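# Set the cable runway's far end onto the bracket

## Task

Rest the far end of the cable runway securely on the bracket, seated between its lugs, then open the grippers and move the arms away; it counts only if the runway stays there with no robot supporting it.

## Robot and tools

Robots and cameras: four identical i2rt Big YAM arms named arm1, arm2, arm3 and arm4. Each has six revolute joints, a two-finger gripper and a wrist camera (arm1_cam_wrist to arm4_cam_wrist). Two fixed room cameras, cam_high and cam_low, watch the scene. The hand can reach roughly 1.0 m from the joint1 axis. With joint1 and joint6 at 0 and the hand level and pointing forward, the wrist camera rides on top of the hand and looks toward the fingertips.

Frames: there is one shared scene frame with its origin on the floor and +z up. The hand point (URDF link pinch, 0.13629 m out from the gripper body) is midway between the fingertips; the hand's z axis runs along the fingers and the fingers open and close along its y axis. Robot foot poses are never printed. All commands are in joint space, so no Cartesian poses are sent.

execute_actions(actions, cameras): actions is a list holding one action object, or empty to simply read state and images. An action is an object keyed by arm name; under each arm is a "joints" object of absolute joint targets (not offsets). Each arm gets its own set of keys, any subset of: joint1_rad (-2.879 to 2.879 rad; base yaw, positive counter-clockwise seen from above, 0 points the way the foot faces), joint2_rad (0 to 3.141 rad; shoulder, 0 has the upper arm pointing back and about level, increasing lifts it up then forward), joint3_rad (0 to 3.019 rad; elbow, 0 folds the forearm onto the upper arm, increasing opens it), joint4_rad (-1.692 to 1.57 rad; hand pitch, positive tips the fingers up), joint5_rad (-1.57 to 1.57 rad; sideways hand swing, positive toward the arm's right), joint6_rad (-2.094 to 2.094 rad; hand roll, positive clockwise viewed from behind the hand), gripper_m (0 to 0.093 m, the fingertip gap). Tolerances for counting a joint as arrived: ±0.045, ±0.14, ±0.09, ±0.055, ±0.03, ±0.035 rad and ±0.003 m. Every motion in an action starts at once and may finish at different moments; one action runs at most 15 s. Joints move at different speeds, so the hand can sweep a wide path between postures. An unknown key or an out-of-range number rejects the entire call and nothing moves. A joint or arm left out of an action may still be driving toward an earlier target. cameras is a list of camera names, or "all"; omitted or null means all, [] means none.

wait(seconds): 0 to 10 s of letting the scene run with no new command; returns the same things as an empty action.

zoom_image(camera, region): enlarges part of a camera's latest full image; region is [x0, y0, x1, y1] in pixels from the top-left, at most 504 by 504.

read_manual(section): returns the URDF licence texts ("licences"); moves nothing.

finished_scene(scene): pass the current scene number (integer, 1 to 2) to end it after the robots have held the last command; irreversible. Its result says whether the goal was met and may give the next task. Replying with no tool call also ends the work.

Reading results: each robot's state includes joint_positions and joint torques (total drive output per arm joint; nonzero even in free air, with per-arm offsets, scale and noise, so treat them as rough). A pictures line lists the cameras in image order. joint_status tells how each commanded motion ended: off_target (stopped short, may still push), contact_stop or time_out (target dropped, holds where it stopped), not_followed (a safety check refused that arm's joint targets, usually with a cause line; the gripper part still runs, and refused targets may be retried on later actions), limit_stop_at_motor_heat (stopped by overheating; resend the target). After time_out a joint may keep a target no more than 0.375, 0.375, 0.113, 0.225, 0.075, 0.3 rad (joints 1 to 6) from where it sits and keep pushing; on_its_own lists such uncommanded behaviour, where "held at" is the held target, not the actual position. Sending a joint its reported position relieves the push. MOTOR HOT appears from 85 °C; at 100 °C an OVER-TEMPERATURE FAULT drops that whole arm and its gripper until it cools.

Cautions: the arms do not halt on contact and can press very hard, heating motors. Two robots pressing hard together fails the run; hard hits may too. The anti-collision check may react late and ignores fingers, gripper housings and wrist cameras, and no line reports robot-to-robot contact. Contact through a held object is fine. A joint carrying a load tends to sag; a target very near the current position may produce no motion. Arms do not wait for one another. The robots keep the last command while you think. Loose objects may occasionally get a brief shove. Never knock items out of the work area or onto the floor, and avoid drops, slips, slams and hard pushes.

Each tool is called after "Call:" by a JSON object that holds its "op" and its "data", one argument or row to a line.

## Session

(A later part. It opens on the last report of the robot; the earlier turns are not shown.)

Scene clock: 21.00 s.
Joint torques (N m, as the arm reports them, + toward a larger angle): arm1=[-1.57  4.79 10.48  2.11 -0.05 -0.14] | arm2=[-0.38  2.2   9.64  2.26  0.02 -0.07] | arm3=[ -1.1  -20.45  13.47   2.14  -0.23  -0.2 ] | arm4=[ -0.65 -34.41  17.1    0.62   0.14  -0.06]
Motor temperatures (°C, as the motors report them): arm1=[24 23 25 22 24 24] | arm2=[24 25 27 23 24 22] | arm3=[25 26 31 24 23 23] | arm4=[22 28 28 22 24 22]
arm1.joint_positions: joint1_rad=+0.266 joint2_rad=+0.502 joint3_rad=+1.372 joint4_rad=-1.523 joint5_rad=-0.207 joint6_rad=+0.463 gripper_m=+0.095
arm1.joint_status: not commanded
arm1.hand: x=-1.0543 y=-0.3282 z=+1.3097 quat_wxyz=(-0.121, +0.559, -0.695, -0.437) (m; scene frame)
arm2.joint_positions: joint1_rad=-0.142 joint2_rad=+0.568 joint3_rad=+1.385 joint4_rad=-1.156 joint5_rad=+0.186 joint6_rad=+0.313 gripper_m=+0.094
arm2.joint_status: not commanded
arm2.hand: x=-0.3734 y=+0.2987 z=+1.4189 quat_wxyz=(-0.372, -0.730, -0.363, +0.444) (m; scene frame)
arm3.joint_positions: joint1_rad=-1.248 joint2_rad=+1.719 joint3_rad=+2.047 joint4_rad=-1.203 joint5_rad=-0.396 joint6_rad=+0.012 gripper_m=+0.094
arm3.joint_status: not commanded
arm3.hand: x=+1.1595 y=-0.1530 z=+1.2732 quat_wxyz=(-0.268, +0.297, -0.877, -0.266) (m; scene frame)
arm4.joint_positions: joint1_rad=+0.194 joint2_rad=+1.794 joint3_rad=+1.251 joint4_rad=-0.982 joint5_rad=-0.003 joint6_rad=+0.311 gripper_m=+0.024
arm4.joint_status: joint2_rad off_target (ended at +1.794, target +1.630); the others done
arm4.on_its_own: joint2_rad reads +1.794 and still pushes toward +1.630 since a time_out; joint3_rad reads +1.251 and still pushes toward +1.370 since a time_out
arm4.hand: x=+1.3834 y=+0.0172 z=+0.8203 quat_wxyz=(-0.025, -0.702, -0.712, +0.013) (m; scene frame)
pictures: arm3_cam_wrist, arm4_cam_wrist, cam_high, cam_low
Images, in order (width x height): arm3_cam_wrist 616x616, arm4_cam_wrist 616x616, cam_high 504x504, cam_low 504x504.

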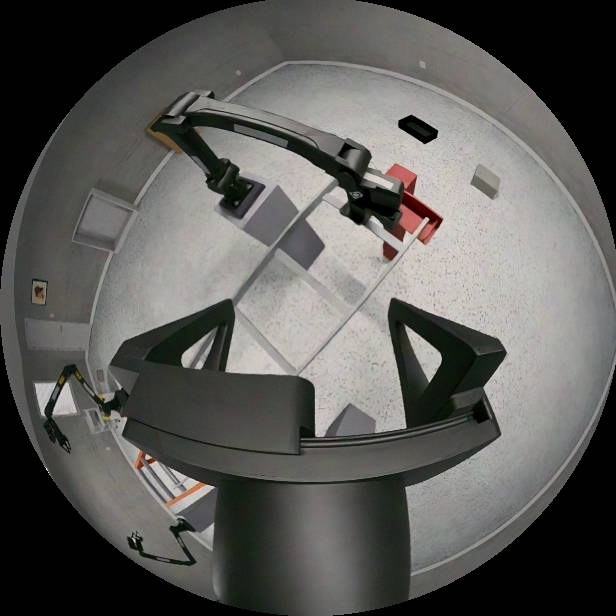

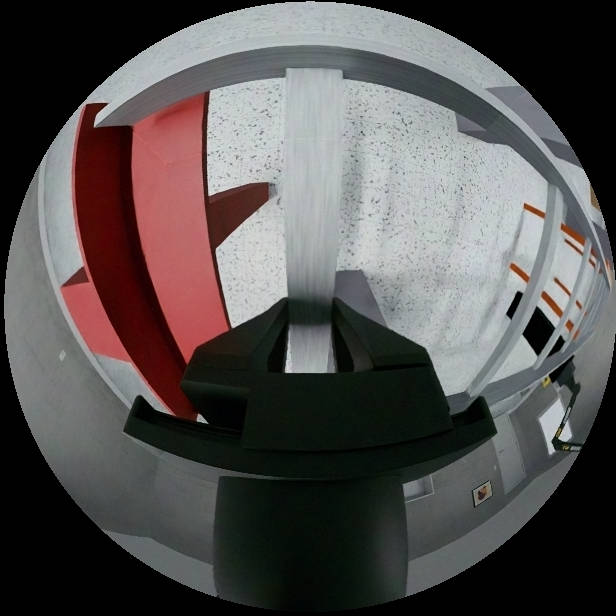

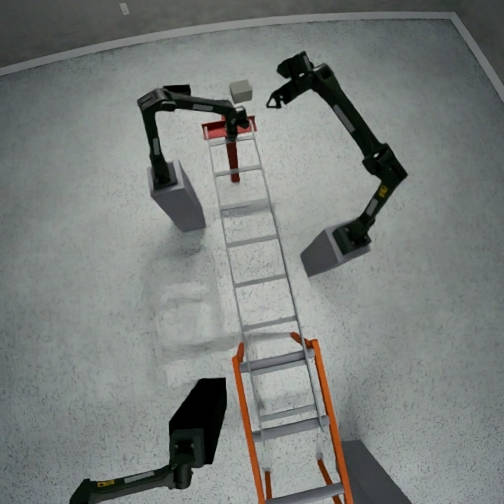

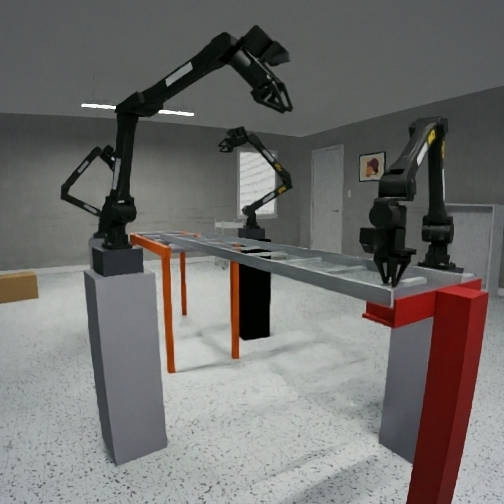

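Between the lugs; lower.

Call:
{"op": "execute_actions", "data": {
  "actions": [
    {"arm4":{"joints":{"joint2_rad":1.71,"joint4_rad":-0.95}}}
  ],
  "cameras": []
}}

Call:
{"op": "execute_actions", "data": {
  "actions": [
    {"arm4":{"joints":{"joint2_rad":1.8,"joint3_rad":1.29}}}
  ],
  "cameras": ["cam_low","arm4_cam_wrist"]
}}

Call:
{"op": "execute_actions", "data": {
  "actions": [
    {"arm4":{"joints":{"gripper_m":0.055}}}
  ],
  "cameras": []
}}

Call:
{"op": "execute_actions", "data": {
  "actions": [
    {"arm4":{"joints":{"joint2_rad":1.0}},"arm3":{"joints":{"joint2_rad":1.3,"joint1_rad":-1.5}}}
  ],
  "cameras": ["cam_low","arm4_cam_wrist","cam_high"]
}}

Call:
{"op": "zoom_image", "data": {
  "camera": "cam_high",
  "region": [180,90,290,190]
}}

Scene clock: 22.63 s.
Joint torques (N m, as the arm reports them, + toward a larger angle): arm1=[-1.57  4.81 10.48  2.11 -0.05 -0.15] | arm2=[-0.35  2.15  9.61  2.34  0.   -0.05] | arm3=[ -0.99 -20.56  13.43   2.14  -0.21  -0.2 ] | arm4=[ -0.92 -30.57  16.56   0.77   0.14  -0.11]
Motor temperatures (°C, as the motors report them): arm1=[24 23 25 22 24 24] | arm2=[24 25 27 23 24 22] | arm3=[25 26 32 24 23 23] | arm4=[22 28 29 22 24 22]
arm1.joint_positions: joint1_rad=+0.266 joint2_rad=+0.502 joint3_rad=+1.372 joint4_rad=-1.523 joint5_rad=-0.207 joint6_rad=+0.463 gripper_m=+0.095
arm1.joint_status: not commanded
arm1.hand: x=-1.0543 y=-0.3282 z=+1.3097 quat_wxyz=(-0.121, +0.559, -0.695, -0.437) (m; scene frame)
arm2.joint_positions: joint1_rad=-0.142 joint2_rad=+0.568 joint3_rad=+1.385 joint4_rad=-1.156 joint5_rad=+0.186 joint6_rad=+0.313 gripper_m=+0.094
arm2.joint_status: not commanded
arm2.hand: x=-0.3734 y=+0.2987 z=+1.4189 quat_wxyz=(-0.372, -0.730, -0.363, +0.444) (m; scene frame)
arm3.joint_positions: joint1_rad=-1.248 joint2_rad=+1.719 joint3_rad=+2.047 joint4_rad=-1.203 joint5_rad=-0.396 joint6_rad=+0.012 gripper_m=+0.094
arm3.joint_status: not commanded
arm3.hand: x=+1.1595 y=-0.1530 z=+1.2732 quat_wxyz=(-0.268, +0.297, -0.877, -0.266) (m; scene frame)
arm4.joint_positions: joint1_rad=+0.193 joint2_rad=+1.833 joint3_rad=+1.251 joint4_rad=-0.964 joint5_rad=-0.001 joint6_rad=+0.311 gripper_m=+0.024
arm4.joint_status: all done
arm4.on_its_own: joint3_rad reads +1.251 and still pushes toward +1.370 since a time_out
arm4.hand: x=+1.3832 y=+0.0164 z=+0.8017 quat_wxyz=(-0.015, -0.702, -0.712, +0.008) (m; scene frame)
pictures: none
No camera images: the call's "cameras" was empty. Leave "cameras" out to get every camera's image.

Scene clock: 23.27 s.
Joint torques (N m, as the arm reports them, + toward a larger angle): arm1=[-1.59  4.8  10.48  2.1  -0.05 -0.14] | arm2=[ 0.05  1.95  9.73  2.27  0.02 -0.07] | arm3=[ -0.98 -20.25  13.49   2.1   -0.21  -0.2 ] | arm4=[ -1.07 -22.03  10.72   0.6    0.1   -0.05]
Motor temperatures (°C, as the motors report them): arm1=[24 23 25 22 24 24] | arm2=[24 25 27 23 24 22] | arm3=[25 26 32 24 23 23] | arm4=[22 28 29 22 24 22]
arm1.joint_positions: joint1_rad=+0.266 joint2_rad=+0.502 joint3_rad=+1.372 joint4_rad=-1.523 joint5_rad=-0.207 joint6_rad=+0.463 gripper_m=+0.095
arm1.joint_status: not commanded
arm1.hand: x=-1.0543 y=-0.3282 z=+1.3097 quat_wxyz=(-0.121, +0.559, -0.695, -0.437) (m; scene frame)
arm2.joint_positions: joint1_rad=-0.142 joint2_rad=+0.568 joint3_rad=+1.385 joint4_rad=-1.156 joint5_rad=+0.186 joint6_rad=+0.313 gripper_m=+0.094
arm2.joint_status: not commanded
arm2.hand: x=-0.3734 y=+0.2987 z=+1.4189 quat_wxyz=(-0.372, -0.730, -0.363, +0.444) (m; scene frame)
arm3.joint_positions: joint1_rad=-1.248 joint2_rad=+1.719 joint3_rad=+2.047 joint4_rad=-1.203 joint5_rad=-0.396 joint6_rad=+0.012 gripper_m=+0.094
arm3.joint_status: not commanded
arm3.hand: x=+1.1595 y=-0.1530 z=+1.2732 quat_wxyz=(-0.268, +0.297, -0.877, -0.266) (m; scene frame)
arm4.joint_positions: joint1_rad=+0.193 joint2_rad=+1.837 joint3_rad=+1.249 joint4_rad=-0.964 joint5_rad=-0.001 joint6_rad=+0.311 gripper_m=+0.024
arm4.joint_status: all done
arm4.hand: x=+1.3828 y=+0.0175 z=+0.7989 quat_wxyz=(-0.012, -0.702, -0.712, +0.007) (m; scene frame)
pictures: arm4_cam_wrist, cam_low
Images, in order (width x height): arm4_cam_wrist 616x616, cam_low 504x504.

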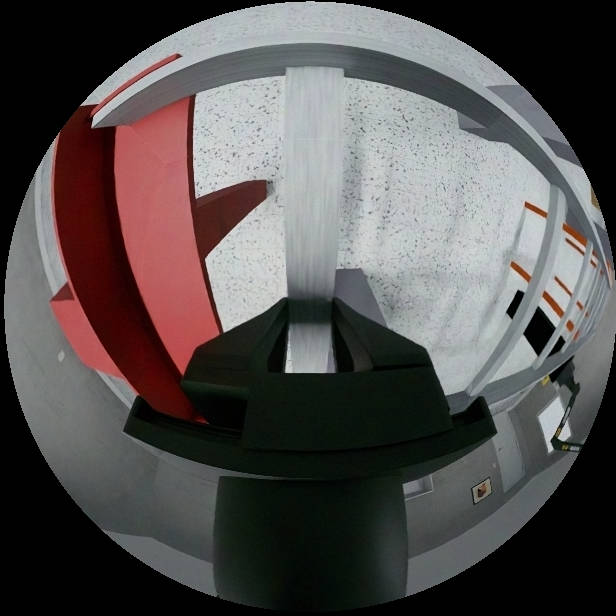

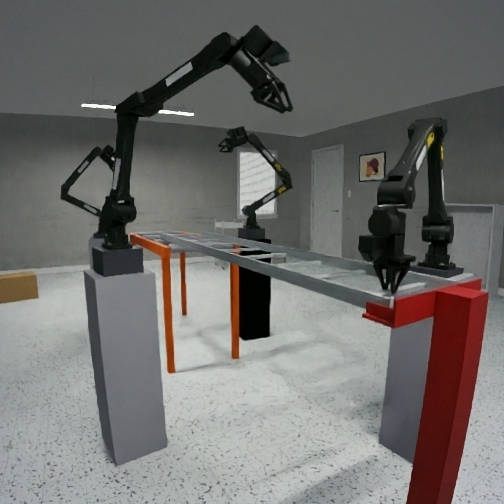

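Scene clock: 23.97 s.
Joint torques (N m, as the arm reports them, + toward a larger angle): arm1=[-1.56  4.76 10.48  2.11 -0.05 -0.15] | arm2=[-0.38  2.62  9.66  2.26  0.02 -0.05] | arm3=[ -1.14 -20.55  13.37   2.05  -0.2   -0.19] | arm4=[ -1.18 -19.31  10.66   0.74   0.09  -0.05]
Motor temperatures (°C, as the motors report them): arm1=[24 23 25 22 24 24] | arm2=[24 25 27 23 24 22] | arm3=[25 26 32 24 23 23] | arm4=[22 28 29 22 24 22]
arm1.joint_positions: joint1_rad=+0.266 joint2_rad=+0.502 joint3_rad=+1.372 joint4_rad=-1.523 joint5_rad=-0.207 joint6_rad=+0.463 gripper_m=+0.095
arm1.joint_status: not commanded
arm1.hand: x=-1.0543 y=-0.3282 z=+1.3097 quat_wxyz=(-0.121, +0.559, -0.695, -0.437) (m; scene frame)
arm2.joint_positions: joint1_rad=-0.142 joint2_rad=+0.568 joint3_rad=+1.385 joint4_rad=-1.156 joint5_rad=+0.186 joint6_rad=+0.313 gripper_m=+0.094
arm2.joint_status: not commanded
arm2.hand: x=-0.3734 y=+0.2987 z=+1.4189 quat_wxyz=(-0.372, -0.730, -0.363, +0.444) (m; scene frame)
arm3.joint_positions: joint1_rad=-1.248 joint2_rad=+1.719 joint3_rad=+2.047 joint4_rad=-1.203 joint5_rad=-0.396 joint6_rad=+0.012 gripper_m=+0.094
arm3.joint_status: not commanded
arm3.hand: x=+1.1595 y=-0.1530 z=+1.2732 quat_wxyz=(-0.268, +0.297, -0.877, -0.266) (m; scene frame)
arm4.joint_positions: joint1_rad=+0.193 joint2_rad=+1.814 joint3_rad=+1.252 joint4_rad=-0.962 joint5_rad=-0.001 joint6_rad=+0.311 gripper_m=+0.055
arm4.joint_status: all done
arm4.hand: x=+1.3841 y=+0.0137 z=+0.8111 quat_wxyz=(-0.025, -0.702, -0.712, +0.013) (m; scene frame)
pictures: none
No camera images: the call's "cameras" was empty. Leave "cameras" out to get every camera's image.

Scene clock: 25.87 s.
Joint torques (N m, as the arm reports them, + toward a larger angle): arm1=[-1.54  4.81 10.48  2.12 -0.05 -0.15] | arm2=[-0.59  2.21  9.48  2.25  0.02 -0.08] | arm3=[ -0.5  -10.39   8.67   2.49  -0.03  -0.19] | arm4=[-1.36 -5.36 12.12  2.01  0.04 -0.09]
Motor temperatures (°C, as the motors report them): arm1=[24 23 25 22 24 24] | arm2=[24 25 27 23 24 22] | arm3=[25 26 32 24 23 23] | arm4=[22 28 29 22 24 22]
arm1.joint_positions: joint1_rad=+0.266 joint2_rad=+0.502 joint3_rad=+1.372 joint4_rad=-1.523 joint5_rad=-0.207 joint6_rad=+0.463 gripper_m=+0.095
arm1.joint_status: not commanded
arm1.hand: x=-1.0543 y=-0.3282 z=+1.3097 quat_wxyz=(-0.121, +0.559, -0.695, -0.437) (m; scene frame)
arm2.joint_positions: joint1_rad=-0.142 joint2_rad=+0.568 joint3_rad=+1.385 joint4_rad=-1.156 joint5_rad=+0.186 joint6_rad=+0.313 gripper_m=+0.094
arm2.joint_status: not commanded
arm2.hand: x=-0.3734 y=+0.2987 z=+1.4189 quat_wxyz=(-0.372, -0.730, -0.363, +0.444) (m; scene frame)
arm3.joint_positions: joint1_rad=-1.504 joint2_rad=+1.312 joint3_rad=+2.087 joint4_rad=-1.203 joint5_rad=-0.399 joint6_rad=+0.010 gripper_m=+0.094
arm3.joint_status: all done
arm3.hand: x=+1.0678 y=-0.3470 z=+1.5204 quat_wxyz=(-0.497, +0.212, -0.807, -0.238) (m; scene frame)
arm4.joint_positions: joint1_rad=+0.193 joint2_rad=+0.988 joint3_rad=+1.265 joint4_rad=-0.961 joint5_rad=-0.001 joint6_rad=+0.311 gripper_m=+0.055
arm4.joint_status: all done
arm4.hand: x=+1.3564 y=+0.0988 z=+1.2111 quat_wxyz=(-0.387, -0.632, -0.642, +0.196) (m; scene frame)
pictures: arm4_cam_wrist, cam_high, cam_low
Images, in order (width x height): arm4_cam_wrist 616x616, cam_high 504x504, cam_low 504x504.

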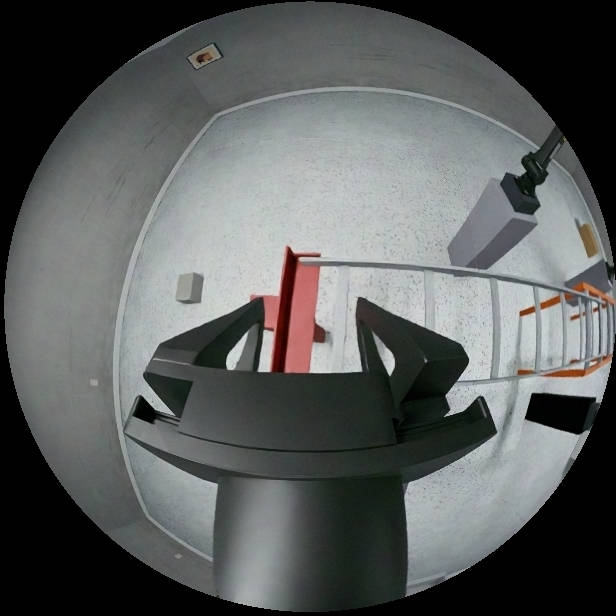

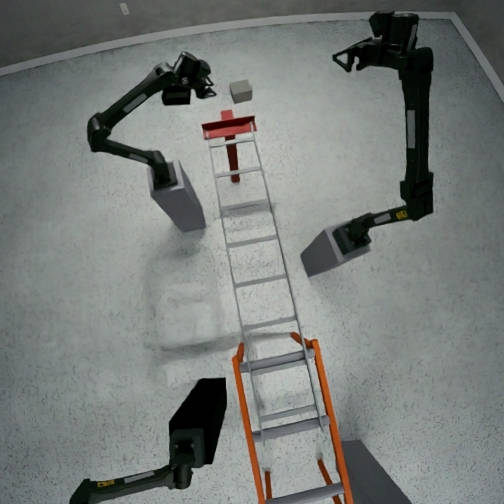

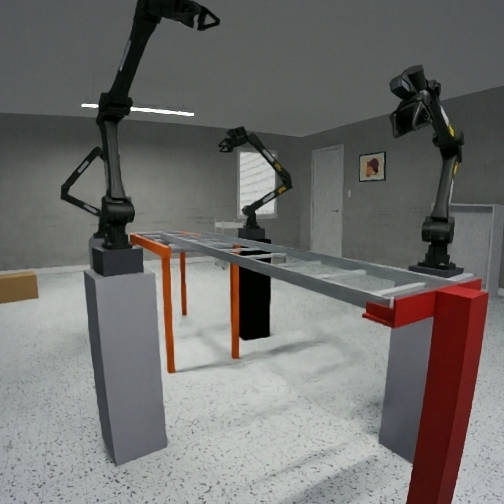

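Region (180, 90, 290, 190) of cam_high's 504x504 image, scaled by 4.582, with more detail than that image has; it fills the top 458 rows of this view, and the rest is white.

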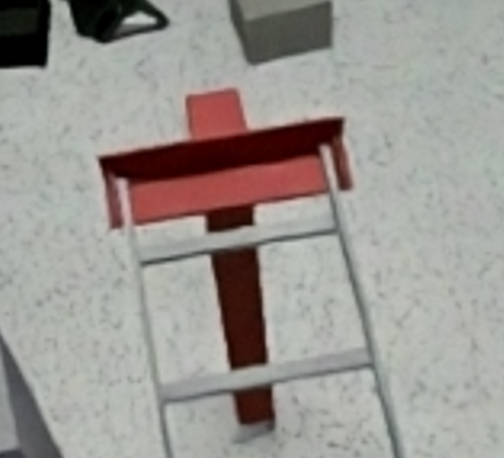

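Call:
{"op": "finished_scene", "data": {
  "scene": 2
}}

The scene is finished: the task was done.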